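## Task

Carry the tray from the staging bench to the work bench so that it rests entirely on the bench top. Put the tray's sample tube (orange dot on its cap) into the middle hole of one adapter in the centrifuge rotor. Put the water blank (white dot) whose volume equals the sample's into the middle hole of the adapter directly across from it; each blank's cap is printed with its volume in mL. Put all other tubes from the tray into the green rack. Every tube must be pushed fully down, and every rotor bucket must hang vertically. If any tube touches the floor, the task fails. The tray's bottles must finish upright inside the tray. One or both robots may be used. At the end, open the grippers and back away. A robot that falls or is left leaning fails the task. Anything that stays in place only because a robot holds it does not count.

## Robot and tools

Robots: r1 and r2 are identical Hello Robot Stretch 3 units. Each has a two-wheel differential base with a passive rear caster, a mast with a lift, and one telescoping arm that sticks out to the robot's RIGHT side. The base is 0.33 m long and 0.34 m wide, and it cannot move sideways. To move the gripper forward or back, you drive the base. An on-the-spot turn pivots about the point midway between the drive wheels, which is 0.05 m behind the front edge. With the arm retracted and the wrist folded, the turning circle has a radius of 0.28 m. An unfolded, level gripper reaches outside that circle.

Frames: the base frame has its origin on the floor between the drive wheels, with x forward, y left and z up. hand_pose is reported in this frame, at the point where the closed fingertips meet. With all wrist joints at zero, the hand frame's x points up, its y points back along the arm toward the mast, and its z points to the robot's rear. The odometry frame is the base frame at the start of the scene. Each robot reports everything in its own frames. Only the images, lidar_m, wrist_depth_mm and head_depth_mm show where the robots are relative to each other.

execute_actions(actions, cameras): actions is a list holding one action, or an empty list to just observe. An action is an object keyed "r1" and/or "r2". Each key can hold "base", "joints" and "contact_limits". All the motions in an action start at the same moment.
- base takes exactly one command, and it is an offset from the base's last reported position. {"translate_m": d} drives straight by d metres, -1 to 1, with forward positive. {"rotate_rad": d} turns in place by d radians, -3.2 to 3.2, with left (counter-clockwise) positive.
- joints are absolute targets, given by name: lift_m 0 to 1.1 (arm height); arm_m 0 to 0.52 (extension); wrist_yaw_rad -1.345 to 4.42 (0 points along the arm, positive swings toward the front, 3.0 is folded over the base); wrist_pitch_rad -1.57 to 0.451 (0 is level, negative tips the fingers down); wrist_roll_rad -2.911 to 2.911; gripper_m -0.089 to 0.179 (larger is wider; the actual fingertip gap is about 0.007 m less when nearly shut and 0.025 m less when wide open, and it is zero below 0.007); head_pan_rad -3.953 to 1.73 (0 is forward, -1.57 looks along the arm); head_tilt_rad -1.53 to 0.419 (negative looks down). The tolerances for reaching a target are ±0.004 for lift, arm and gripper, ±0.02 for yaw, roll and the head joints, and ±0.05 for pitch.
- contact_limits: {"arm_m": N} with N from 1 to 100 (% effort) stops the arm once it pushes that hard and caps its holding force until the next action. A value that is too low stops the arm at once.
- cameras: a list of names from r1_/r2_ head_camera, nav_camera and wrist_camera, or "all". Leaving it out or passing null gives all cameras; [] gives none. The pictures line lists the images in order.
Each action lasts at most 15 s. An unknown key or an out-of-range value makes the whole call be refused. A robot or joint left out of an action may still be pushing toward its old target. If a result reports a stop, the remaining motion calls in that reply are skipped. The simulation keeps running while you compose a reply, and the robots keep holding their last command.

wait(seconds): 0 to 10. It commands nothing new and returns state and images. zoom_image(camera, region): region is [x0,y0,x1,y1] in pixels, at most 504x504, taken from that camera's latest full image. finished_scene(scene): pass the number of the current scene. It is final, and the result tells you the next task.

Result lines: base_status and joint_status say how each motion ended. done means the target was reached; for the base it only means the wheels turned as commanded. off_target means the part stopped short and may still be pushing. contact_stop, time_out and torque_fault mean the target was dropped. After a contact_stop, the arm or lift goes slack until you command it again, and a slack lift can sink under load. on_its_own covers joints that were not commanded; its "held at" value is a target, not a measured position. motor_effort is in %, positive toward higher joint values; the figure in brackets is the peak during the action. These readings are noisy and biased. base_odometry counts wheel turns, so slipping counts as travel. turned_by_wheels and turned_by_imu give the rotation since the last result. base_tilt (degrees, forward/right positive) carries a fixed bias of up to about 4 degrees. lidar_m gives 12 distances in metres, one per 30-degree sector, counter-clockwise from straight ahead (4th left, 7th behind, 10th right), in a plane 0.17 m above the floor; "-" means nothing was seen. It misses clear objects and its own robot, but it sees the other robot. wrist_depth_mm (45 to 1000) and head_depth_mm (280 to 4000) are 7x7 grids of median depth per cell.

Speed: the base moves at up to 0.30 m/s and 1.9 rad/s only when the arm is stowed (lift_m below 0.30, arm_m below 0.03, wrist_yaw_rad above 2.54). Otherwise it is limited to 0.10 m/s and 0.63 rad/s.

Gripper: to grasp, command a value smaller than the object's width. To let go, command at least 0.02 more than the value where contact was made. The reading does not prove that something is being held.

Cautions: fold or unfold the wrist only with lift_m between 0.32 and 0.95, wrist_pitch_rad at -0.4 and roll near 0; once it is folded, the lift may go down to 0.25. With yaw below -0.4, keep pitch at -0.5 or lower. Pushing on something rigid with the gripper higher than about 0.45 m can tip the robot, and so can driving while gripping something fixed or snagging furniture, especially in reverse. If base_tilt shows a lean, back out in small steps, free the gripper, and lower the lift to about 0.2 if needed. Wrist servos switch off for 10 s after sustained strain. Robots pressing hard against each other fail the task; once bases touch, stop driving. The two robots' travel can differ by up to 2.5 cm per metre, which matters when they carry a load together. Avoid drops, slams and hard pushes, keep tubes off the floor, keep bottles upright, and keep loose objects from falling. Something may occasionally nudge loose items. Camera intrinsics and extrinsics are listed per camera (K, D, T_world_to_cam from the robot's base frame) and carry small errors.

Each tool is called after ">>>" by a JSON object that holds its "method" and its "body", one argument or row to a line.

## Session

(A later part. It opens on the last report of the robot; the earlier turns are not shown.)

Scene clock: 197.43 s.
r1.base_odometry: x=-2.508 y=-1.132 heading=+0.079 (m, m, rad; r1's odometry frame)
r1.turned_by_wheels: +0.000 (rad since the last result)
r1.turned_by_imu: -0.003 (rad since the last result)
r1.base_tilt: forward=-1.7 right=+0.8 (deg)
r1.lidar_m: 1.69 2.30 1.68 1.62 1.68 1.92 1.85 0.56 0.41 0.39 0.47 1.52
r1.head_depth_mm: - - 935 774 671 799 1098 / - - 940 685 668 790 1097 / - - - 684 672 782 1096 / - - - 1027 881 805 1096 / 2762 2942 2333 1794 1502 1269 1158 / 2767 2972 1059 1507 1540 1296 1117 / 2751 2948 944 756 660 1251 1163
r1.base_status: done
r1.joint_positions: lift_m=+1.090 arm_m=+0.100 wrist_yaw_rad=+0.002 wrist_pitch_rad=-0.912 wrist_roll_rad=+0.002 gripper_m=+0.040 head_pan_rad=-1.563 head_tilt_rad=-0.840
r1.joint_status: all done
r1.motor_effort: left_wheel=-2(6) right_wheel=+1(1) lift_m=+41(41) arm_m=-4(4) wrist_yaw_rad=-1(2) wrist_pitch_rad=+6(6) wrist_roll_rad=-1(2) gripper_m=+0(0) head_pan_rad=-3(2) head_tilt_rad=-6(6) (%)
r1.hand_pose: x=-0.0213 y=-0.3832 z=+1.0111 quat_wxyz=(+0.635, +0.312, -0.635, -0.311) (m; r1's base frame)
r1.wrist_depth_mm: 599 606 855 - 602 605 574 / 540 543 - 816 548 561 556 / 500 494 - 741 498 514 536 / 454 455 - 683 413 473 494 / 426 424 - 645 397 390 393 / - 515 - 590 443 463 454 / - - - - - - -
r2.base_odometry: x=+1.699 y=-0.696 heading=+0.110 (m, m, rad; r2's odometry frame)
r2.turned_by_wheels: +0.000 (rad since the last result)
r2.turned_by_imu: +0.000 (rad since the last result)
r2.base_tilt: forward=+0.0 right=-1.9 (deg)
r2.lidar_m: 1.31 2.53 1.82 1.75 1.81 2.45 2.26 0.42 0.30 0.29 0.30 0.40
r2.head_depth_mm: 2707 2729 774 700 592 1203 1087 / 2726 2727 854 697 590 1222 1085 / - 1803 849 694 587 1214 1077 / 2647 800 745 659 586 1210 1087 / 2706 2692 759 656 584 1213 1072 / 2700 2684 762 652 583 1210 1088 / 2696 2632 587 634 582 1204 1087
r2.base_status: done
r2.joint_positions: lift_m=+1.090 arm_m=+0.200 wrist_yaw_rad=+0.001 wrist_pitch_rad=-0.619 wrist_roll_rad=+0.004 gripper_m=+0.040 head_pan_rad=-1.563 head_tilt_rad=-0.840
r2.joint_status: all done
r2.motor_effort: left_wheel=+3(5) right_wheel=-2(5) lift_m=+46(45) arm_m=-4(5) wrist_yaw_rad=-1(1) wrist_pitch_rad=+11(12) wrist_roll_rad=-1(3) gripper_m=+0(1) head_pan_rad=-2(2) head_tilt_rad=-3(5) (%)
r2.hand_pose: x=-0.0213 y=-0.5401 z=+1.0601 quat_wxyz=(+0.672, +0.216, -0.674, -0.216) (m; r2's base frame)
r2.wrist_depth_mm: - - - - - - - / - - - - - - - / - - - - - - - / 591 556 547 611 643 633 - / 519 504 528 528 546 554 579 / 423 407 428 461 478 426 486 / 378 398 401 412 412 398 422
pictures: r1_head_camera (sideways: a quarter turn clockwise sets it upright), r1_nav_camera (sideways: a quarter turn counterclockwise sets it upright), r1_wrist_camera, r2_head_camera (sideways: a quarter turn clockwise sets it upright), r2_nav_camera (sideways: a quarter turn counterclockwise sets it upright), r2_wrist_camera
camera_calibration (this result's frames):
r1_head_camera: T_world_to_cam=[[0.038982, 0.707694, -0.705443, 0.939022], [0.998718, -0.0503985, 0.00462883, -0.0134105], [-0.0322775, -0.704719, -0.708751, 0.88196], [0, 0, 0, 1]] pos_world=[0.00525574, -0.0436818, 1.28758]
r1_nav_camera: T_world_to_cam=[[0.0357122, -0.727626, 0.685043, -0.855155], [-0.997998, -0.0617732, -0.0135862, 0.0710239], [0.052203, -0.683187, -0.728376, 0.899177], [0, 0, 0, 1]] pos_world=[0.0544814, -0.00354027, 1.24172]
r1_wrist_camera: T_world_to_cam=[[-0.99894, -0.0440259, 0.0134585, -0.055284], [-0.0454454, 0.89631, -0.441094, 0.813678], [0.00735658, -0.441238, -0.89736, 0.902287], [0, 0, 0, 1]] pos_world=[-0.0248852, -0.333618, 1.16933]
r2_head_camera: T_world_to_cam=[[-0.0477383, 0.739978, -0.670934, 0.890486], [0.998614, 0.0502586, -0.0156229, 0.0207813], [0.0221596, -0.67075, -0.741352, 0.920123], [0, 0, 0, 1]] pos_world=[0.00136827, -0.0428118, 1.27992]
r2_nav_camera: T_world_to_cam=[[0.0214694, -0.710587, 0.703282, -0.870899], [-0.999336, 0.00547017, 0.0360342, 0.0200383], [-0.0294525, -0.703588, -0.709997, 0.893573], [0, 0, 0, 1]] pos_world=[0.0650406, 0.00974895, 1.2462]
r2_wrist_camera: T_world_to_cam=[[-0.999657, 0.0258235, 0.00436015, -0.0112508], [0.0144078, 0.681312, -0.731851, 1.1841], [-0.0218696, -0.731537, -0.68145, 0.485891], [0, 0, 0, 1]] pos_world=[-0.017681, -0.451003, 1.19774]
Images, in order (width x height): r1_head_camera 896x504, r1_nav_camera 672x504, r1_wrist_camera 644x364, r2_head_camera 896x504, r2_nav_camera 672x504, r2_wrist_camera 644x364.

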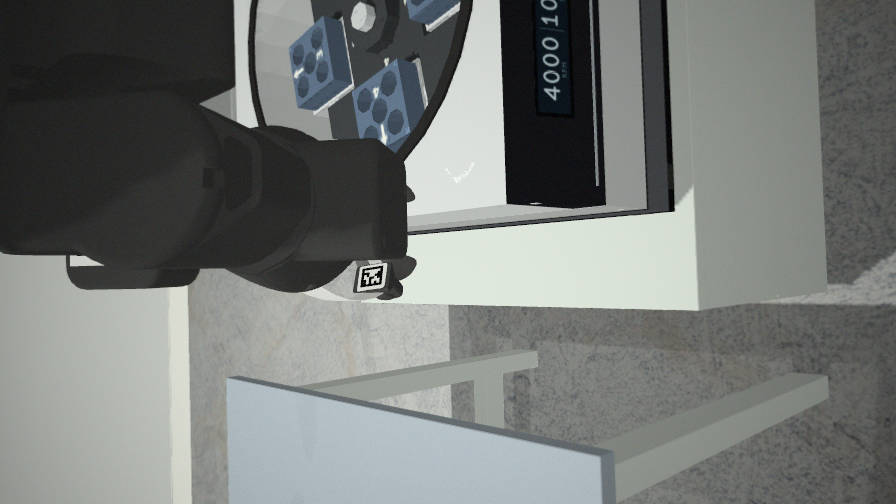

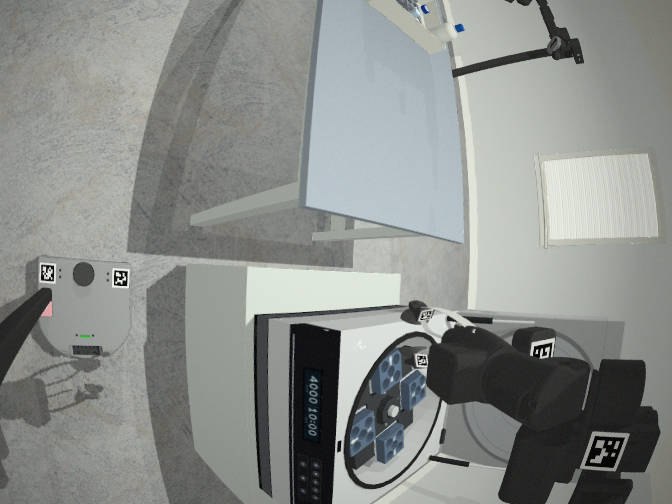

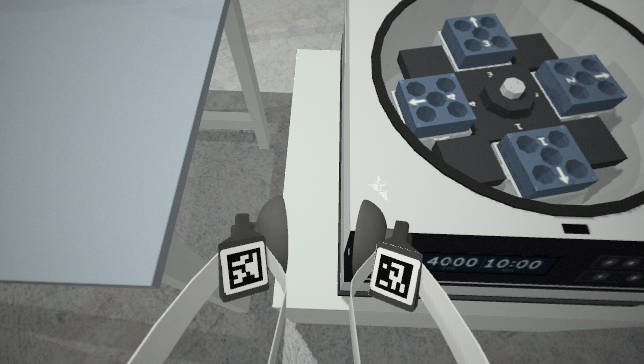

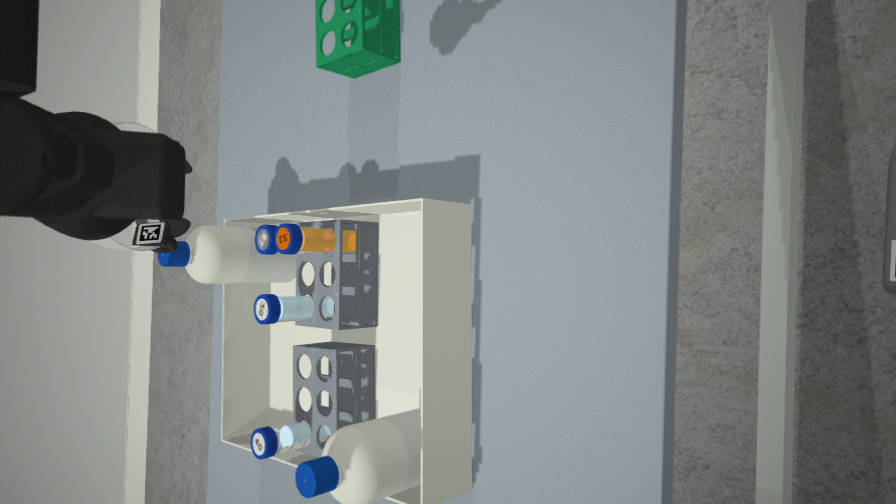

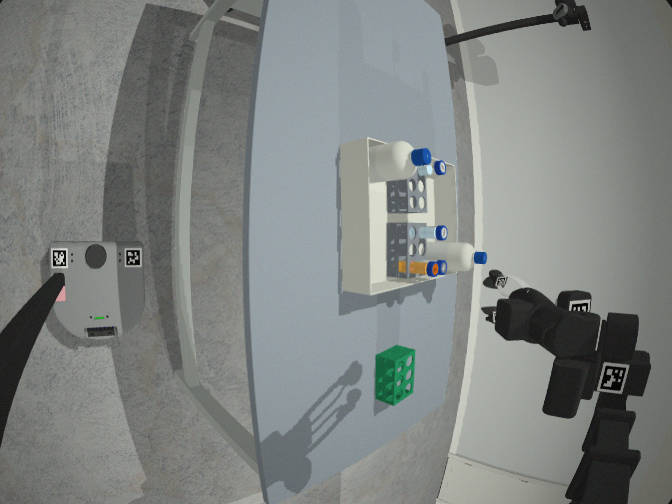

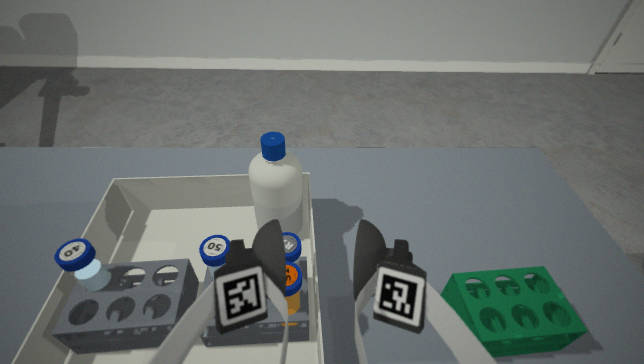

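>>> {"method": "execute_actions", "body": {
  "actions": [
    {"r1":{"base":{"translate_m":0.3},"joints":{"gripper_m":0.055}},"r2":{"base":{"translate_m":0.033},"joints":{"arm_m":0.455,"wrist_pitch_rad":-1.2,"gripper_m":0.055}}}
  ],
  "cameras": []
}}

>>> {"method": "execute_actions", "body": {
  "actions": [
    {"r1":{"base":{"translate_m":0.1}},"r2":{"joints":{"lift_m":1.03}}}
  ],
  "cameras": ["r2_wrist_camera","r2_head_camera","r1_nav_camera"]
}}

Scene clock: 229.53 s.
r1.base_odometry: x=-2.209 y=-1.109 heading=+0.079 (m, m, rad; r1's odometry frame)
r1.turned_by_wheels: +0.000 (rad since the last result)
r1.turned_by_imu: +0.000 (rad since the last result)
r1.base_tilt: forward=-1.7 right=+0.6 (deg)
r1.lidar_m: 3.15 2.29 1.68 1.62 1.68 2.23 2.15 0.56 0.46 0.42 1.12 1.40
r1.head_depth_mm: - - 1009 995 880 816 1095 / - - 2311 1103 1013 1053 1115 / - - - 752 659 1270 1143 / - - - 732 658 1318 1143 / 2774 2973 941 755 659 1326 1161 / 2756 2961 941 754 658 1322 1156 / 2770 2942 941 755 645 1329 1156
r1.base_status: done
r1.joint_positions: lift_m=+1.090 arm_m=+0.100 wrist_yaw_rad=+0.002 wrist_pitch_rad=-0.912 wrist_roll_rad=+0.002 gripper_m=+0.055 head_pan_rad=-1.563 head_tilt_rad=-0.840
r1.joint_status: all done
r1.motor_effort: left_wheel=-2(5) right_wheel=+1(4) lift_m=+42(41) arm_m=-4(4) wrist_yaw_rad=-1(1) wrist_pitch_rad=+6(6) wrist_roll_rad=+0(1) gripper_m=-1(63) head_pan_rad=-3(3) head_tilt_rad=-7(7) (%)
r1.hand_pose: x=-0.0213 y=-0.3832 z=+1.0111 quat_wxyz=(+0.635, +0.312, -0.635, -0.311) (m; r1's base frame)
r1.wrist_depth_mm: 606 598 605 602 - 609 601 / 543 546 547 551 850 616 534 / 497 495 494 510 772 599 461 / 449 460 458 459 714 589 422 / 420 426 432 427 664 596 396 / - 408 - 413 - 589 455 / - - - - - - -
r2.base_odometry: x=+1.732 y=-0.693 heading=+0.110 (m, m, rad; r2's odometry frame)
r2.turned_by_wheels: +0.000 (rad since the last result)
r2.turned_by_imu: +0.000 (rad since the last result)
r2.base_tilt: forward=-0.1 right=-1.9 (deg)
r2.lidar_m: 1.31 2.53 1.83 1.75 1.80 2.44 2.29 0.42 0.30 0.29 0.30 0.40
r2.head_depth_mm: 2683 2761 829 698 591 1196 1085 / 2683 2725 852 697 589 1216 1081 / 2786 2603 797 662 589 1218 1080 / 2677 1741 744 659 586 1220 1090 / 2686 2679 765 657 585 1212 1075 / 2705 2664 742 638 582 1204 1088 / 2699 2630 808 651 582 1206 1087
r2.base_status: done
r2.joint_positions: lift_m=+1.090 arm_m=+0.455 wrist_yaw_rad=+0.000 wrist_pitch_rad=-1.199 wrist_roll_rad=+0.004 gripper_m=+0.055 head_pan_rad=-1.563 head_tilt_rad=-0.840
r2.joint_status: all done
r2.motor_effort: left_wheel=+2(9) right_wheel=-3(4) lift_m=+46(46) arm_m=+4(5) wrist_yaw_rad=-1(1) wrist_pitch_rad=+0(9) wrist_roll_rad=-1(1) gripper_m=+1(61) head_pan_rad=-2(2) head_tilt_rad=-3(5) (%)
r2.hand_pose: x=-0.0216 y=-0.6701 z=+0.9810 quat_wxyz=(+0.583, +0.398, -0.584, -0.400) (m; r2's base frame)
r2.wrist_depth_mm: 428 437 442 437 445 450 457 / 418 414 417 276 439 431 438 / 369 402 400 287 409 412 419 / 360 389 389 385 401 399 408 / 312 374 381 360 380 390 391 / 298 302 - 308 - 368 324 / 303 341 349 354 359 363 343
pictures: none
No camera images: the call's "cameras" was empty. Leave "cameras" out to get every camera's image.

Scene clock: 231.73 s.
r1.base_odometry: x=-2.109 y=-1.101 heading=+0.079 (m, m, rad; r1's odometry frame)
r1.turned_by_wheels: +0.000 (rad since the last result)
r1.turned_by_imu: +0.000 (rad since the last result)
r1.base_tilt: forward=-1.6 right=+0.7 (deg)
r1.lidar_m: 3.05 2.29 1.68 1.62 1.67 2.29 2.25 0.56 0.45 1.07 1.11 1.31
r1.head_depth_mm: - - 2314 1060 900 1012 1118 / - - 2226 752 658 1244 1152 / - - - 742 659 1317 1137 / - - - 733 659 1320 1155 / 2786 2965 941 752 658 1317 1158 / 2774 2991 945 754 658 1319 1159 / 2736 2944 945 755 645 1320 1157
r1.base_status: done
r1.joint_positions: lift_m=+1.090 arm_m=+0.100 wrist_yaw_rad=+0.002 wrist_pitch_rad=-0.912 wrist_roll_rad=+0.002 gripper_m=+0.055 head_pan_rad=-1.563 head_tilt_rad=-0.840
r1.joint_status: not commanded
r1.motor_effort: left_wheel=-3(1) right_wheel=+1(4) lift_m=+41(41) arm_m=-4(5) wrist_yaw_rad=-1(1) wrist_pitch_rad=+6(6) wrist_roll_rad=+0(1) gripper_m=+0(1) head_pan_rad=-3(3) head_tilt_rad=-6(6) (%)
r1.hand_pose: x=-0.0213 y=-0.3832 z=+1.0111 quat_wxyz=(+0.635, +0.312, -0.635, -0.311) (m; r1's base frame)
r1.wrist_depth_mm: 583 600 609 605 621 - 568 / 540 537 546 541 545 802 526 / 493 497 495 501 505 738 521 / 455 457 461 462 464 694 521 / 426 421 437 428 433 642 513 / - 408 - 412 - 605 530 / - - - - - - -
r2.base_odometry: x=+1.732 y=-0.693 heading=+0.110 (m, m, rad; r2's odometry frame)
r2.turned_by_wheels: +0.000 (rad since the last result)
r2.turned_by_imu: +0.000 (rad since the last result)
r2.base_tilt: forward=-0.1 right=-1.8 (deg)
r2.lidar_m: 1.31 2.54 1.83 1.75 1.81 2.44 2.29 0.41 0.30 0.29 0.30 0.40
r2.head_depth_mm: 2685 2736 828 698 591 1196 1083 / 2686 2743 853 696 589 1219 1083 / - 2711 800 663 588 1213 1077 / 2704 2666 744 658 585 1216 1090 / 2692 2672 763 656 584 1208 1073 / 2705 2683 740 637 581 1210 1092 / 2702 2659 810 651 580 1206 1086
r2.base_status: not commanded
r2.joint_positions: lift_m=+1.030 arm_m=+0.455 wrist_yaw_rad=+0.000 wrist_pitch_rad=-1.199 wrist_roll_rad=+0.004 gripper_m=+0.055 head_pan_rad=-1.563 head_tilt_rad=-0.840
r2.joint_status: all done
r2.motor_effort: left_wheel=+3(3) right_wheel=-2(1) lift_m=+31(37) arm_m=+4(4) wrist_yaw_rad=+0(0) wrist_pitch_rad=+0(0) wrist_roll_rad=-1(1) gripper_m=+1(0) head_pan_rad=-2(2) head_tilt_rad=-4(4) (%)
r2.hand_pose: x=-0.0216 y=-0.6701 z=+0.9214 quat_wxyz=(+0.583, +0.398, -0.584, -0.400) (m; r2's base frame)
r2.wrist_depth_mm: 360 371 367 211 380 384 383 / 299 308 285 206 364 364 364 / 333 335 339 290 351 350 357 / 324 327 326 328 339 341 341 / 298 279 324 260 324 328 332 / 249 251 - 252 - 314 268 / 253 269 282 247 302 309 279
pictures: r1_nav_camera (sideways: a quarter turn counterclockwise sets it upright), r2_head_camera (sideways: a quarter turn clockwise sets it upright), r2_wrist_camera
camera_calibration (this result's frames):
r1_nav_camera: T_world_to_cam=[[0.035712, -0.727626, 0.685043, -0.855155], [-0.997998, -0.061773, -0.0135862, 0.0710239], [0.0522029, -0.683187, -0.728376, 0.899177], [0, 0, 0, 1]] pos_world=[0.0544814, -0.00354029, 1.24172]
r2_head_camera: T_world_to_cam=[[-0.047738, 0.739978, -0.670934, 0.890486], [0.998614, 0.0502581, -0.0156229, 0.0207813], [0.0221593, -0.67075, -0.741352, 0.920123], [0, 0, 0, 1]] pos_world=[0.00136825, -0.0428118, 1.27992]
r2_wrist_camera: T_world_to_cam=[[-0.999624, 0.0200923, 0.0186634, -0.0245776], [0.0150557, 0.970933, -0.238877, 0.911014], [-0.0229205, -0.238506, -0.970871, 0.893303], [0, 0, 0, 1]] pos_world=[-0.0178093, -0.670982, 1.08536]
Images, in order (width x height): r1_nav_camera 672x504, r2_head_camera 896x504, r2_wrist_camera 644x364.

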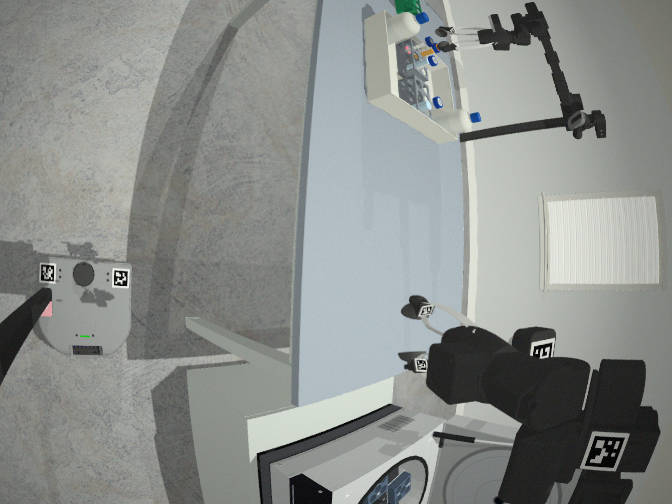

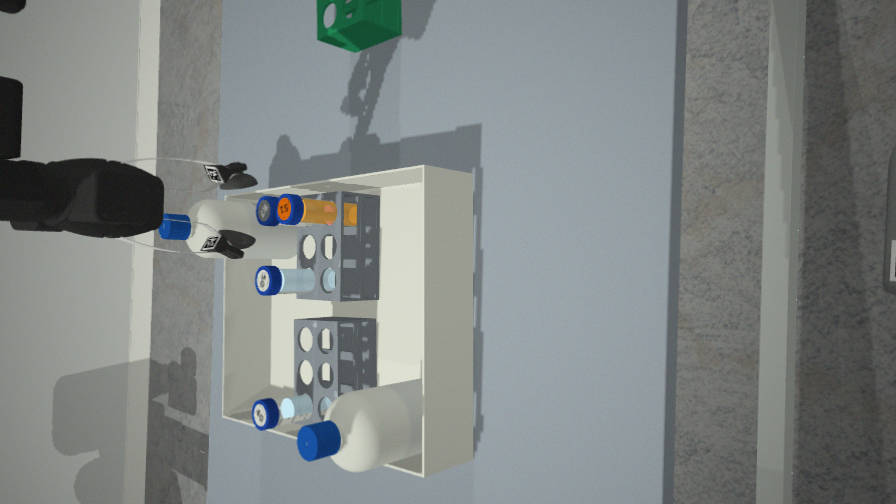

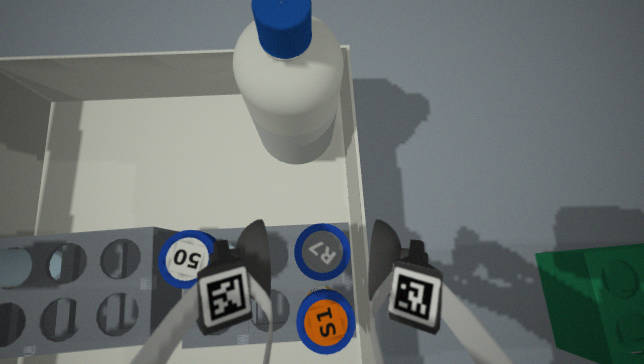

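>>> {"method": "execute_actions", "body": {
  "actions": [
    {"r1":{"base":{"translate_m":0.1}},"r2":{"joints":{"lift_m":0.992,"arm_m":0.464}}}
  ],
  "cameras": ["r2_wrist_camera","r2_head_camera"]
}}

>>> {"method": "execute_actions", "body": {
  "actions": [
    {"r1":{"base":{"translate_m":0.1}},"r2":{"joints":{"gripper_m":0.0}}}
  ],
  "cameras": ["r2_wrist_camera","r2_head_camera"]
}}

Scene clock: 238.53 s.
r1.base_odometry: x=-2.009 y=-1.093 heading=+0.079 (m, m, rad; r1's odometry frame)
r1.turned_by_wheels: +0.000 (rad since the last result)
r1.turned_by_imu: +0.000 (rad since the last result)
r1.base_tilt: forward=-1.6 right=+0.6 (deg)
r1.lidar_m: 2.95 2.30 1.67 1.62 1.68 2.29 2.35 0.60 0.49 1.07 1.12 1.21
r1.head_depth_mm: - - 2225 753 657 1154 1156 / - - 938 750 658 1321 1134 / - - - 742 659 1315 1155 / - - - 734 657 1319 1158 / 2766 2973 941 755 661 1323 1154 / 2765 2968 943 753 659 1322 1161 / 2746 2958 943 753 645 1325 1157
r1.base_status: done
r1.joint_positions: lift_m=+1.090 arm_m=+0.100 wrist_yaw_rad=+0.002 wrist_pitch_rad=-0.912 wrist_roll_rad=+0.002 gripper_m=+0.055 head_pan_rad=-1.563 head_tilt_rad=-0.840
r1.joint_status: not commanded
r1.motor_effort: left_wheel=-2(5) right_wheel=+1(4) lift_m=+41(40) arm_m=-4(4) wrist_yaw_rad=-2(2) wrist_pitch_rad=+6(6) wrist_roll_rad=+0(1) gripper_m=-1(0) head_pan_rad=-3(2) head_tilt_rad=-7(7) (%)
r1.hand_pose: x=-0.0213 y=-0.3832 z=+1.0111 quat_wxyz=(+0.635, +0.312, -0.635, -0.311) (m; r1's base frame)
r1.wrist_depth_mm: 518 610 602 607 602 - 652 / 503 542 550 547 545 796 649 / 488 502 499 504 501 517 635 / 454 458 455 465 462 473 631 / 422 425 434 426 432 429 625 / - 407 - 413 - 408 594 / - - - - - - -
r2.base_odometry: x=+1.732 y=-0.693 heading=+0.110 (m, m, rad; r2's odometry frame)
r2.turned_by_wheels: +0.000 (rad since the last result)
r2.turned_by_imu: +0.000 (rad since the last result)
r2.base_tilt: forward=-0.1 right=-2.0 (deg)
r2.lidar_m: 1.31 2.53 1.83 1.75 1.80 2.44 2.29 0.42 0.30 0.29 0.30 0.40
r2.head_depth_mm: 2697 2766 830 701 591 1203 1086 / 2782 2729 853 698 590 1223 1080 / - 2577 790 662 587 1215 1079 / 2691 2610 743 657 586 1214 1083 / 2678 2687 765 656 584 1209 1073 / 2714 2668 742 638 582 1212 1089 / 2684 2649 810 648 581 1203 1083
r2.base_status: not commanded
r2.joint_positions: lift_m=+0.992 arm_m=+0.464 wrist_yaw_rad=+0.000 wrist_pitch_rad=-1.200 wrist_roll_rad=+0.004 gripper_m=+0.055 head_pan_rad=-1.563 head_tilt_rad=-0.840
r2.joint_status: all done
r2.motor_effort: left_wheel=+2(2) right_wheel=-2(2) lift_m=+30(31) arm_m=+4(3) wrist_yaw_rad=+0(0) wrist_pitch_rad=+0(0) wrist_roll_rad=-1(1) gripper_m=+1(1) head_pan_rad=-2(2) head_tilt_rad=-5(4) (%)
r2.hand_pose: x=-0.0216 y=-0.6790 z=+0.8834 quat_wxyz=(+0.583, +0.399, -0.584, -0.400) (m; r2's base frame)
r2.wrist_depth_mm: 323 328 166 165 335 341 339 / 287 293 193 174 320 326 327 / 294 298 300 237 309 310 314 / 285 288 287 294 296 300 300 / 276 277 284 225 288 290 292 / 215 157 - 160 - 279 253 / 230 210 235 154 267 273 257
pictures: r2_head_camera (sideways: a quarter turn clockwise sets it upright), r2_wrist_camera
camera_calibration (this result's frames):
r2_head_camera: T_world_to_cam=[[-0.0477379, 0.739978, -0.670935, 0.890486], [0.998614, 0.050258, -0.0156229, 0.0207813], [0.0221592, -0.670751, -0.741352, 0.920123], [0, 0, 0, 1]] pos_world=[0.00136824, -0.0428118, 1.27992]
r2_wrist_camera: T_world_to_cam=[[-0.999624, 0.0200819, 0.0186717, -0.0237033], [0.015051, 0.97101, -0.238563, 0.91037], [-0.0229212, -0.238192, -0.970947, 0.85455], [0, 0, 0, 1]] pos_world=[-0.0178091, -0.679955, 1.04735]
Images, in order (width x height): r2_head_camera 896x504, r2_wrist_camera 644x364.

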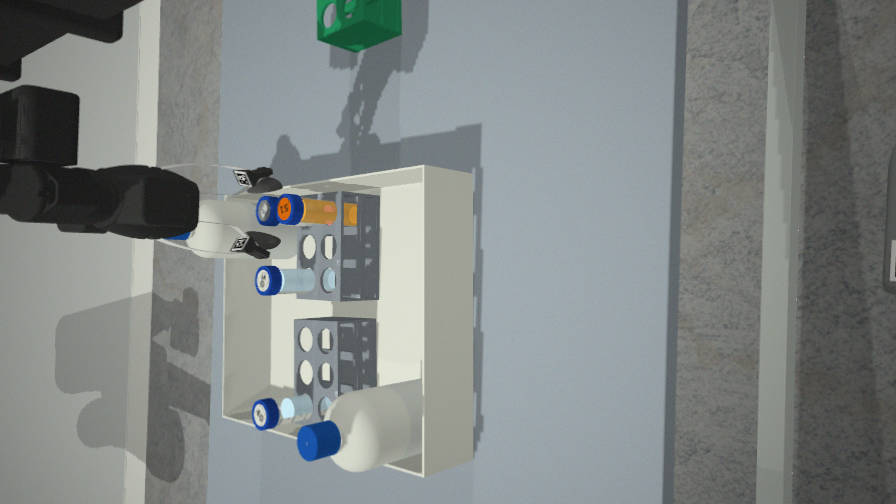

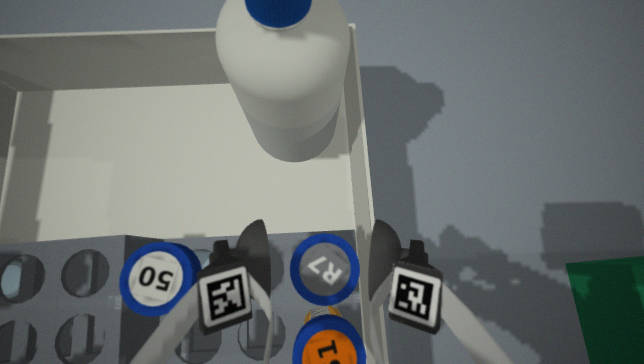

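Scene clock: 240.50 s.
r1.base_odometry: x=-1.910 y=-1.085 heading=+0.079 (m, m, rad; r1's odometry frame)
r1.turned_by_wheels: +0.000 (rad since the last result)
r1.turned_by_imu: +0.000 (rad since the last result)
r1.base_tilt: forward=-1.5 right=+0.7 (deg)
r1.lidar_m: 2.85 2.29 1.68 1.62 1.68 2.30 2.45 0.67 0.55 1.07 1.12 1.12
r1.head_depth_mm: - - 938 751 658 1290 1135 / - - 939 753 658 1322 1158 / - - - 743 658 1326 1153 / - - - 731 658 1321 1154 / 2743 2949 946 751 660 1320 1159 / 2751 2936 945 754 644 1322 1158 / 2748 2929 909 755 643 1326 1156
r1.base_status: done
r1.joint_positions: lift_m=+1.090 arm_m=+0.100 wrist_yaw_rad=+0.002 wrist_pitch_rad=-0.912 wrist_roll_rad=+0.002 gripper_m=+0.055 head_pan_rad=-1.563 head_tilt_rad=-0.840
r1.joint_status: not commanded
r1.motor_effort: left_wheel=-2(4) right_wheel=+1(4) lift_m=+41(41) arm_m=-4(4) wrist_yaw_rad=-1(2) wrist_pitch_rad=+6(6) wrist_roll_rad=+0(1) gripper_m=+0(0) head_pan_rad=-2(3) head_tilt_rad=-7(7) (%)
r1.hand_pose: x=-0.0213 y=-0.3832 z=+1.0111 quat_wxyz=(+0.635, +0.312, -0.635, -0.311) (m; r1's base frame)
r1.wrist_depth_mm: 506 580 600 610 616 606 - / 527 524 547 553 551 548 727 / 460 488 501 507 504 508 691 / 458 453 458 465 466 467 480 / 423 425 428 429 429 431 440 / - 406 - 410 - 411 405 / - - - - - - -
r2.base_odometry: x=+1.732 y=-0.693 heading=+0.110 (m, m, rad; r2's odometry frame)
r2.turned_by_wheels: +0.000 (rad since the last result)
r2.turned_by_imu: +0.000 (rad since the last result)
r2.base_tilt: forward=-0.2 right=-1.9 (deg)
r2.lidar_m: 1.31 2.53 1.83 1.75 1.81 2.45 2.30 0.42 0.30 0.29 0.30 0.40
r2.head_depth_mm: 2697 2744 829 701 592 1200 1084 / 2775 2723 855 698 589 1217 1082 / - 2596 778 660 587 1215 1078 / 2664 1732 745 658 586 1211 1085 / 2674 2707 763 657 583 1206 1075 / 2692 2671 741 639 582 1210 1085 / 2696 1518 808 651 581 1204 1087
r2.base_status: not commanded
r2.joint_positions: lift_m=+0.992 arm_m=+0.464 wrist_yaw_rad=+0.000 wrist_pitch_rad=-1.200 wrist_roll_rad=+0.004 gripper_m=+0.000 head_pan_rad=-1.563 head_tilt_rad=-0.840
r2.joint_status: all done
r2.motor_effort: left_wheel=+2(3) right_wheel=-2(2) lift_m=+30(30) arm_m=+4(4) wrist_yaw_rad=+0(0) wrist_pitch_rad=+0(0) wrist_roll_rad=+0(1) gripper_m=-10(83) head_pan_rad=-2(2) head_tilt_rad=-4(4) (%)
r2.hand_pose: x=-0.0216 y=-0.6790 z=+0.8834 quat_wxyz=(+0.583, +0.399, -0.584, -0.400) (m; r2's base frame)
r2.wrist_depth_mm: 321 323 167 166 332 337 342 / 288 293 194 175 319 325 328 / 297 300 297 237 306 310 314 / 286 290 291 293 300 303 305 / 278 279 283 224 289 289 291 / 214 157 187 160 278 281 254 / 229 210 233 153 269 271 259
pictures: r2_head_camera (sideways: a quarter turn clockwise sets it upright), r2_wrist_camera
camera_calibration (this result's frames):
r2_head_camera: T_world_to_cam=[[-0.047738, 0.739978, -0.670935, 0.890486], [0.998614, 0.0502581, -0.0156229, 0.0207813], [0.0221593, -0.67075, -0.741352, 0.920123], [0, 0, 0, 1]] pos_world=[0.00136825, -0.0428118, 1.27992]
r2_wrist_camera: T_world_to_cam=[[-0.999624, 0.0200838, 0.0186716, -0.023702], [0.0150529, 0.97101, -0.238563, 0.91037], [-0.0229215, -0.238192, -0.970948, 0.85455], [0, 0, 0, 1]] pos_world=[-0.0178092, -0.679955, 1.04735]
Images, in order (width x height): r2_head_camera 896x504, r2_wrist_camera 644x364.

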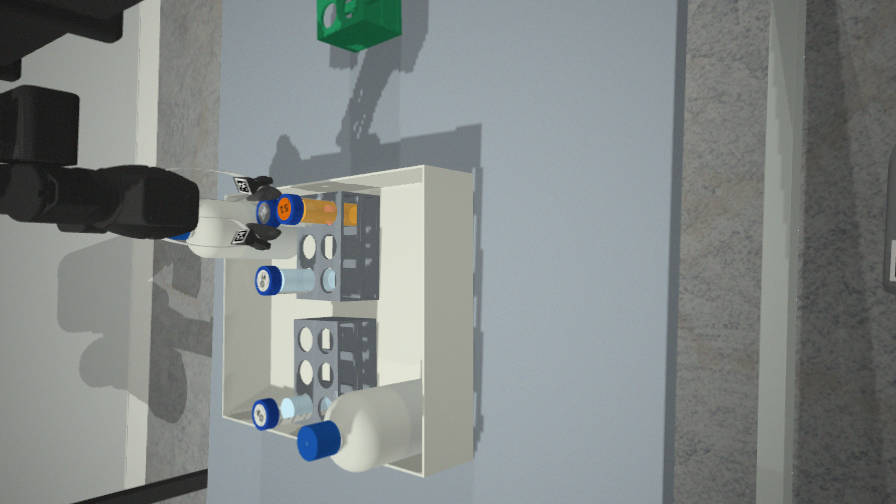

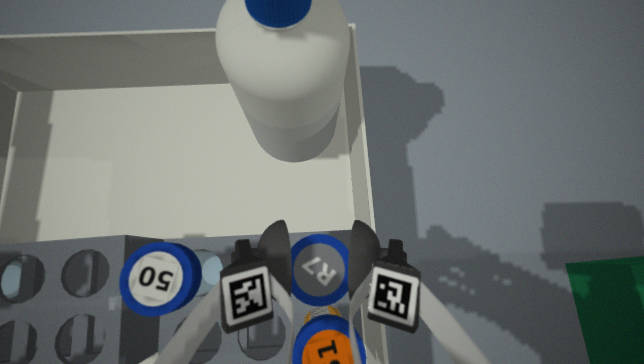

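>>> {"method": "execute_actions", "body": {
  "actions": [
    {"r1":{"base":{"translate_m":0.15}},"r2":{"joints":{"lift_m":1.1}}}
  ],
  "cameras": ["r2_head_camera"]
}}

>>> {"method": "execute_actions", "body": {
  "actions": [
    {"r1":{"base":{"translate_m":0.347}},"r2":{"base":{"translate_m":-0.231},"joints":{"arm_m":0.441}}}
  ],
  "cameras": ["r2_wrist_camera","r2_head_camera","r1_head_camera"]
}}

Scene clock: 248.53 s.
r1.base_odometry: x=-1.760 y=-1.073 heading=+0.079 (m, m, rad; r1's odometry frame)
r1.turned_by_wheels: +0.000 (rad since the last result)
r1.turned_by_imu: +0.000 (rad since the last result)
r1.base_tilt: forward=-1.5 right=+0.7 (deg)
r1.lidar_m: 2.70 2.30 1.68 1.62 1.68 2.30 2.60 0.66 0.98 1.08 1.12 0.98
r1.head_depth_mm: - - 940 751 658 1320 1156 / - - 939 751 658 1311 1152 / - - - 741 658 1322 1160 / - - - 732 660 1319 1160 / 2783 2954 943 753 660 1323 1156 / 2767 3001 855 719 643 1326 1154 / 2725 2945 906 713 644 1325 1155
r1.base_status: done
r1.joint_positions: lift_m=+1.090 arm_m=+0.100 wrist_yaw_rad=+0.002 wrist_pitch_rad=-0.912 wrist_roll_rad=+0.002 gripper_m=+0.055 head_pan_rad=-1.563 head_tilt_rad=-0.840
r1.joint_status: not commanded
r1.motor_effort: left_wheel=-2(4) right_wheel=+2(4) lift_m=+41(41) arm_m=-4(4) wrist_yaw_rad=-2(2) wrist_pitch_rad=+6(6) wrist_roll_rad=+0(1) gripper_m=+0(0) head_pan_rad=-3(3) head_tilt_rad=-7(7) (%)
r1.hand_pose: x=-0.0213 y=-0.3832 z=+1.0111 quat_wxyz=(+0.635, +0.312, -0.635, -0.311) (m; r1's base frame)
r1.wrist_depth_mm: 497 523 580 601 607 617 624 / 520 524 533 543 554 555 548 / 427 447 494 496 508 512 505 / 453 458 461 463 469 469 468 / 420 419 432 427 432 429 429 / 984 406 - 406 - 410 405 / - - - - - - -
r2.base_odometry: x=+1.732 y=-0.693 heading=+0.110 (m, m, rad; r2's odometry frame)
r2.turned_by_wheels: +0.000 (rad since the last result)
r2.turned_by_imu: +0.000 (rad since the last result)
r2.base_tilt: forward=-0.2 right=-1.9 (deg)
r2.lidar_m: 1.30 2.53 1.83 1.75 1.81 2.45 2.29 0.42 0.30 0.29 0.30 0.40
r2.head_depth_mm: 2703 2760 827 700 590 1198 1081 / 2681 2759 853 698 590 1221 1079 / 2785 2637 799 662 587 1216 1081 / 2723 1733 747 657 585 1217 1087 / 2674 2676 761 657 584 1211 1075 / 2707 2559 742 638 582 1212 1086 / 2662 2619 809 651 581 1207 1087
r2.base_status: not commanded
r2.joint_positions: lift_m=+1.097 arm_m=+0.464 wrist_yaw_rad=+0.000 wrist_pitch_rad=-1.200 wrist_roll_rad=+0.004 gripper_m=+0.000 head_pan_rad=-1.563 head_tilt_rad=-0.840
r2.joint_status: all done
joint sent to its limit — the command would take r2.lift_m past its upper limit, so that joint was sent only as far as its limit.
r2.motor_effort: left_wheel=+3(2) right_wheel=-2(2) lift_m=+46(46) arm_m=+4(4) wrist_yaw_rad=-1(1) wrist_pitch_rad=+1(0) wrist_roll_rad=-1(1) gripper_m=-10(10) head_pan_rad=-2(2) head_tilt_rad=-4(2) (%)
r2.hand_pose: x=-0.0216 y=-0.6789 z=+0.9881 quat_wxyz=(+0.583, +0.399, -0.584, -0.400) (m; r2's base frame)
r2.wrist_depth_mm: 436 440 448 443 450 456 467 / 422 420 431 426 432 447 442 / 372 394 390 277 417 427 419 / 366 387 395 393 402 398 406 / 341 378 385 384 393 393 395 / 299 314 322 159 380 377 328 / 302 329 353 356 365 367 346
pictures: r2_head_camera (sideways: a quarter turn clockwise sets it upright)
camera_calibration (this result's frames):
r2_head_camera: T_world_to_cam=[[-0.0477379, 0.739978, -0.670934, 0.890486], [0.998614, 0.050258, -0.0156229, 0.0207813], [0.0221592, -0.67075, -0.741352, 0.920123], [0, 0, 0, 1]] pos_world=[0.00136824, -0.0428118, 1.27992]
Images, in order (width x height): r2_head_camera 896x504.

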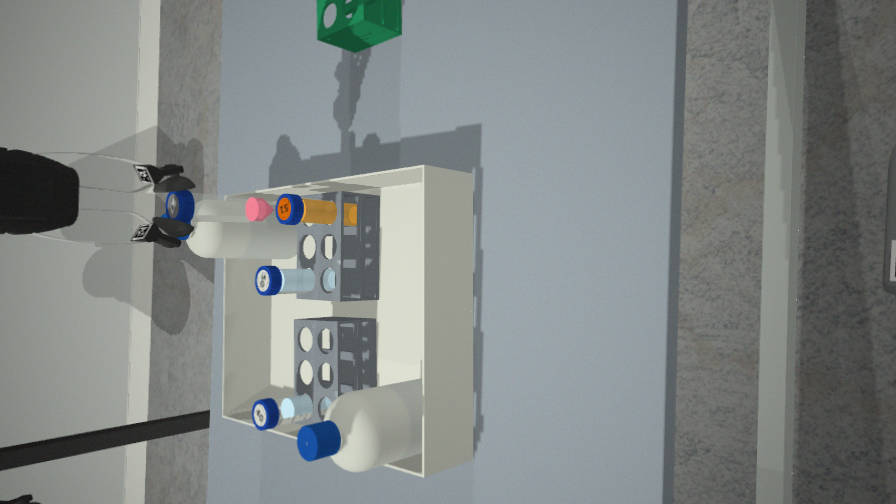

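Scene clock: 253.07 s.
r1.base_odometry: x=-1.414 y=-1.046 heading=+0.079 (m, m, rad; r1's odometry frame)
r1.turned_by_wheels: +0.000 (rad since the last result)
r1.turned_by_imu: +0.000 (rad since the last result)
r1.base_tilt: forward=-1.8 right=+0.6 (deg)
r1.lidar_m: 2.36 2.29 1.68 1.62 1.68 2.30 1.53 0.95 1.12 1.07 1.12 0.68
r1.head_depth_mm: - - 938 753 659 1322 1156 / - - 882 717 657 1319 1151 / - - - 712 659 1323 1155 / - - - 712 659 1319 1159 / 2760 2998 756 706 658 1319 1157 / 2743 2963 943 755 643 1320 1160 / 2701 2946 911 753 645 1327 1154
r1.base_status: done
r1.joint_positions: lift_m=+1.090 arm_m=+0.100 wrist_yaw_rad=+0.002 wrist_pitch_rad=-0.912 wrist_roll_rad=+0.002 gripper_m=+0.055 head_pan_rad=-1.563 head_tilt_rad=-0.840
r1.joint_status: not commanded
r1.motor_effort: left_wheel=-3(4) right_wheel=+1(5) lift_m=+41(41) arm_m=-4(4) wrist_yaw_rad=-2(2) wrist_pitch_rad=+6(6) wrist_roll_rad=+0(0) gripper_m=-1(0) head_pan_rad=-2(2) head_tilt_rad=-6(7) (%)
r1.hand_pose: x=-0.0213 y=-0.3832 z=+1.0111 quat_wxyz=(+0.635, +0.312, -0.635, -0.311) (m; r1's base frame)
r1.wrist_depth_mm: 585 577 587 517 565 615 615 / 531 532 529 511 514 553 557 / 494 494 483 428 500 504 505 / 462 459 461 454 457 465 470 / 421 424 432 424 440 432 433 / 736 408 - 412 - 407 407 / - - - - - - -
r2.base_odometry: x=+1.502 y=-0.718 heading=+0.110 (m, m, rad; r2's odometry frame)
r2.turned_by_wheels: +0.000 (rad since the last result)
r2.turned_by_imu: +0.001 (rad since the last result)
r2.base_tilt: forward=+0.0 right=-2.0 (deg)
r2.lidar_m: 1.07 2.52 1.82 1.75 1.80 2.44 2.07 0.41 0.30 0.29 0.30 0.41
r2.head_depth_mm: 2668 2704 857 699 589 762 1102 / 2671 2742 851 697 591 1224 1081 / 2791 2609 822 694 588 1213 1079 / 2680 2687 845 692 586 1216 1093 / 2685 2688 839 689 584 1213 1092 / 2653 811 763 669 582 1204 1091 / 2721 2654 760 652 581 1207 1087
r2.base_status: done
r2.joint_positions: lift_m=+1.097 arm_m=+0.441 wrist_yaw_rad=+0.000 wrist_pitch_rad=-1.200 wrist_roll_rad=+0.004 gripper_m=+0.000 head_pan_rad=-1.563 head_tilt_rad=-0.840
r2.joint_status: all done
r2.motor_effort: left_wheel=+2(4) right_wheel=-2(6) lift_m=+46(46) arm_m=-4(4) wrist_yaw_rad=+0(1) wrist_pitch_rad=+1(0) wrist_roll_rad=-1(1) gripper_m=-10(10) head_pan_rad=-2(2) head_tilt_rad=-4(4) (%)
r2.hand_pose: x=-0.0216 y=-0.6568 z=+0.9881 quat_wxyz=(+0.583, +0.399, -0.584, -0.400) (m; r2's base frame)
r2.wrist_depth_mm: 439 442 453 456 460 461 - / 276 424 425 437 435 445 - / 300 368 407 418 423 427 - / 391 388 398 395 403 406 - / 344 359 389 387 386 391 - / 299 347 377 159 378 379 - / 355 343 361 357 366 364 -
pictures: r1_head_camera (sideways: a quarter turn clockwise sets it upright), r2_head_camera (sideways: a quarter turn clockwise sets it upright), r2_wrist_camera
camera_calibration (this result's frames):
r1_head_camera: T_world_to_cam=[[0.038982, 0.707694, -0.705443, 0.939022], [0.998718, -0.0503985, 0.00462883, -0.0134105], [-0.0322775, -0.704719, -0.708751, 0.88196], [0, 0, 0, 1]] pos_world=[0.00525574, -0.0436818, 1.28758]
r2_head_camera: T_world_to_cam=[[-0.0477379, 0.739978, -0.670935, 0.890486], [0.998614, 0.050258, -0.0156229, 0.0207813], [0.0221592, -0.670751, -0.741352, 0.920123], [0, 0, 0, 1]] pos_world=[0.00136824, -0.0428118, 1.27992]
r2_wrist_camera: T_world_to_cam=[[-0.999624, 0.0200723, 0.0186799, -0.0261172], [0.0150475, 0.971091, -0.238235, 0.913528], [-0.0229218, -0.237864, -0.971028, 0.961744], [0, 0, 0, 1]] pos_world=[-0.0178089, -0.65783, 1.152]
Images, in order (width x height): r1_head_camera 896x504, r2_head_camera 896x504, r2_wrist_camera 644x364.

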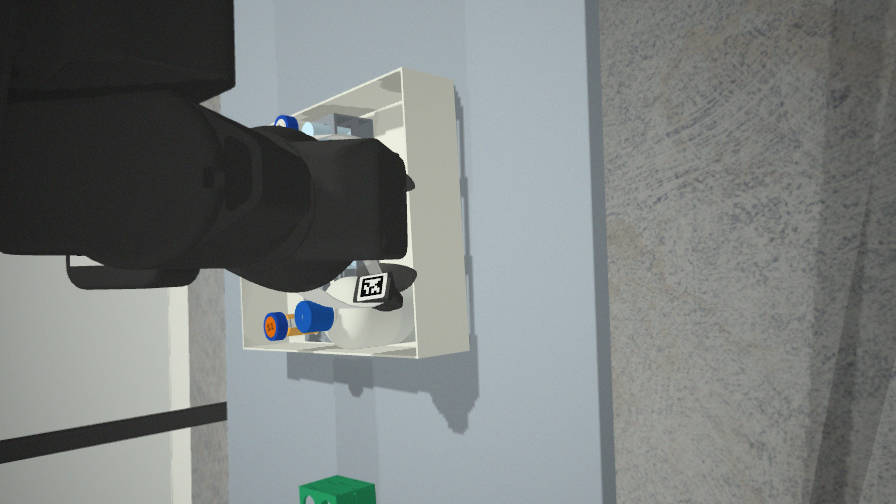

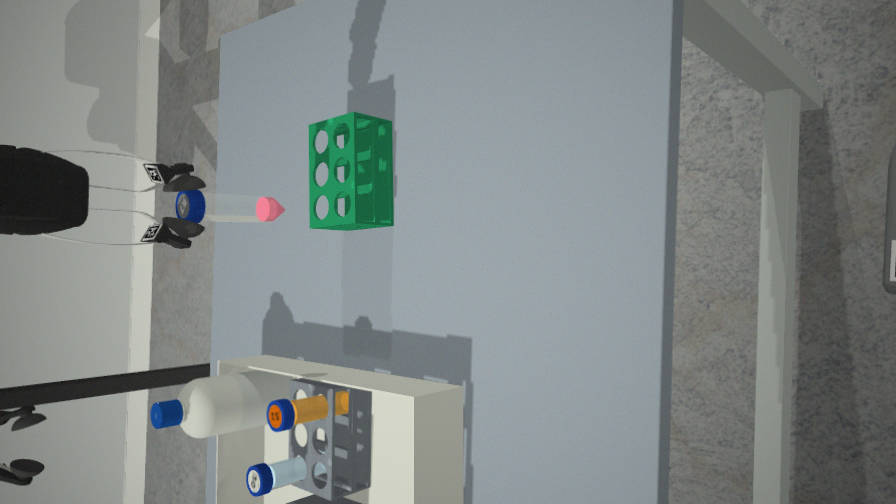

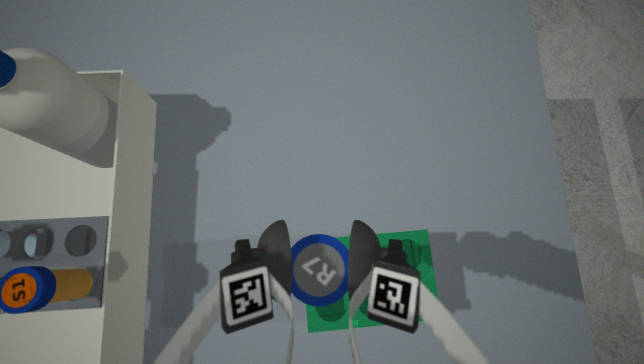

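>>> {"method": "execute_actions", "body": {
  "actions": [
    {"r1":{"joints":{"arm_m":0.41,"lift_m":1.04}},"r2":{"base":{"translate_m":-0.003},"joints":{"lift_m":1.055}}}
  ],
  "cameras": ["r2_head_camera","r1_head_camera","r1_wrist_camera"]
}}

>>> {"method": "zoom_image", "body": {
  "camera": "r2_head_camera",
  "region": [180,100,420,260]
}}

Scene clock: 260.73 s.
r1.base_odometry: x=-1.414 y=-1.046 heading=+0.079 (m, m, rad; r1's odometry frame)
r1.turned_by_wheels: +0.000 (rad since the last result)
r1.turned_by_imu: -0.001 (rad since the last result)
r1.base_tilt: forward=-1.7 right=+0.5 (deg)
r1.lidar_m: 2.36 2.29 1.67 1.62 1.68 2.30 1.53 0.95 1.11 1.07 1.11 0.68
r1.head_depth_mm: 2924 3024 939 752 658 1318 1156 / 2862 3014 843 714 659 1320 1154 / 2892 1146 840 711 658 1317 1151 / - 1147 847 711 659 1327 1151 / 2778 2958 758 704 660 1317 1158 / 2740 2942 945 752 645 1332 1157 / 2662 2963 913 755 644 1320 1159
r1.base_status: not commanded
r1.joint_positions: lift_m=+1.040 arm_m=+0.410 wrist_yaw_rad=+0.002 wrist_pitch_rad=-0.911 wrist_roll_rad=+0.002 gripper_m=+0.055 head_pan_rad=-1.563 head_tilt_rad=-0.840
r1.joint_status: all done
r1.motor_effort: left_wheel=-2(3) right_wheel=+2(1) lift_m=+29(34) arm_m=+5(4) wrist_yaw_rad=-1(2) wrist_pitch_rad=+6(6) wrist_roll_rad=-1(1) gripper_m=-1(0) head_pan_rad=-3(2) head_tilt_rad=-7(7) (%)
r1.hand_pose: x=-0.0214 y=-0.6926 z=+0.9617 quat_wxyz=(+0.635, +0.311, -0.635, -0.311) (m; r1's base frame)
r1.wrist_depth_mm: 525 524 525 528 531 527 534 / 471 481 434 422 342 473 491 / 438 439 428 437 401 437 443 / 375 401 317 397 408 395 408 / 358 371 311 311 321 295 379 / 346 350 336 346 - 335 353 / 324 322 322 326 327 296 329
r2.base_odometry: x=+1.499 y=-0.718 heading=+0.110 (m, m, rad; r2's odometry frame)
r2.turned_by_wheels: +0.000 (rad since the last result)
r2.turned_by_imu: +0.000 (rad since the last result)
r2.base_tilt: forward=-0.1 right=-2.0 (deg)
r2.lidar_m: 1.06 2.52 1.82 1.75 1.81 2.43 2.07 0.41 0.30 0.29 0.30 0.41
r2.head_depth_mm: 2641 2730 853 700 592 764 1101 / 2667 2753 851 697 590 1220 1078 / - 2708 824 697 587 1214 1081 / 2697 2714 820 692 587 1210 1091 / 2680 2673 842 687 586 1212 1091 / 2621 815 763 654 582 1207 1089 / 2697 1022 764 653 581 1199 1089
r2.base_status: done
r2.joint_positions: lift_m=+1.055 arm_m=+0.441 wrist_yaw_rad=+0.000 wrist_pitch_rad=-1.200 wrist_roll_rad=+0.004 gripper_m=+0.000 head_pan_rad=-1.563 head_tilt_rad=-0.840
r2.joint_status: all done
r2.motor_effort: left_wheel=+2(4) right_wheel=-2(6) lift_m=+31(39) arm_m=-4(4) wrist_yaw_rad=+0(0) wrist_pitch_rad=+1(1) wrist_roll_rad=-1(1) gripper_m=-10(10) head_pan_rad=-2(3) head_tilt_rad=-5(5) (%)
r2.hand_pose: x=-0.0216 y=-0.6568 z=+0.9464 quat_wxyz=(+0.583, +0.399, -0.584, -0.400) (m; r2's base frame)
r2.wrist_depth_mm: 396 394 404 399 409 406 - / 279 376 381 386 384 395 - / 294 365 372 373 374 385 - / 345 351 354 357 356 366 - / 279 339 346 347 347 350 361 / 265 326 333 159 311 344 344 / 311 318 322 320 325 333 330
pictures: r1_head_camera (sideways: a quarter turn clockwise sets it upright), r1_wrist_camera, r2_head_camera (sideways: a quarter turn clockwise sets it upright)
camera_calibration (this result's frames):
r1_head_camera: T_world_to_cam=[[0.0389821, 0.707694, -0.705443, 0.939022], [0.998718, -0.0503986, 0.00462883, -0.0134105], [-0.0322776, -0.704719, -0.708751, 0.88196], [0, 0, 0, 1]] pos_world=[0.00525574, -0.0436818, 1.28758]
r1_wrist_camera: T_world_to_cam=[[-0.998972, -0.0432848, 0.0134884, -0.067859], [-0.0447887, 0.896026, -0.441736, 1.06966], [0.00703445, -0.441886, -0.897044, 0.720632], [0, 0, 0, 1]] pos_world=[-0.0249498, -0.642943, 1.11986]
r2_head_camera: T_world_to_cam=[[-0.0477378, 0.739978, -0.670934, 0.890486], [0.998614, 0.0502579, -0.0156229, 0.0207813], [0.0221592, -0.67075, -0.741352, 0.920123], [0, 0, 0, 1]] pos_world=[0.00136824, -0.0428118, 1.27992]
Images, in order (width x height): r1_head_camera 896x504, r1_wrist_camera 644x364, r2_head_camera 896x504.

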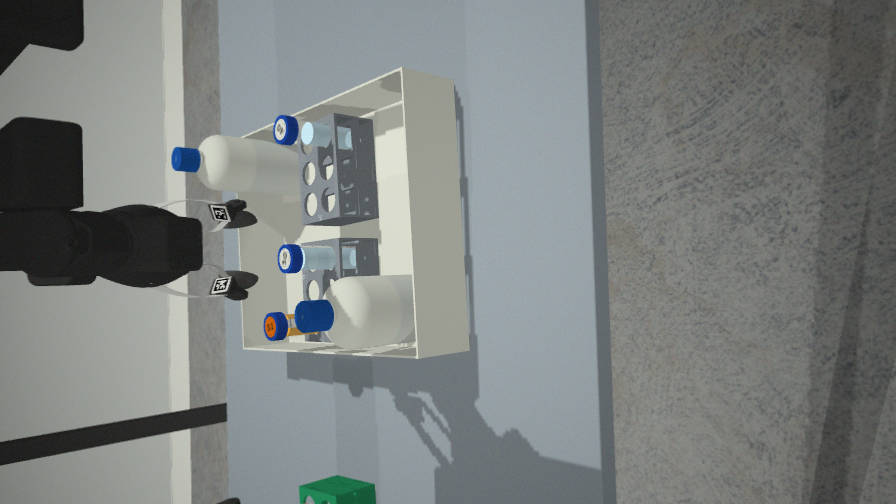

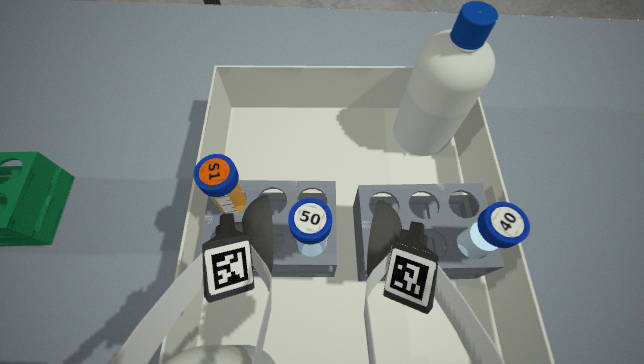

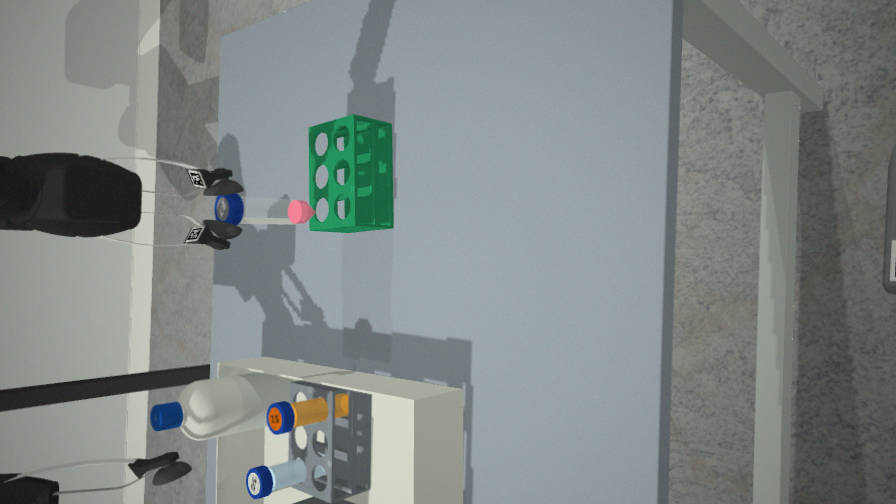

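Region (180, 100, 420, 260) of r2_head_camera's 896x504 image, scaled by 2.100, with more detail than that image has.

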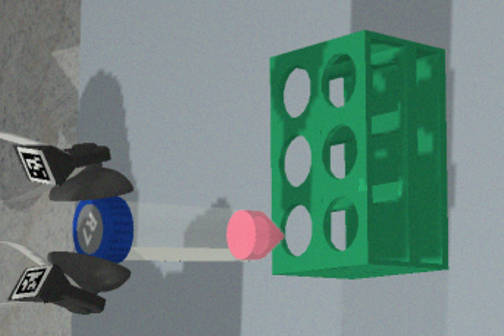

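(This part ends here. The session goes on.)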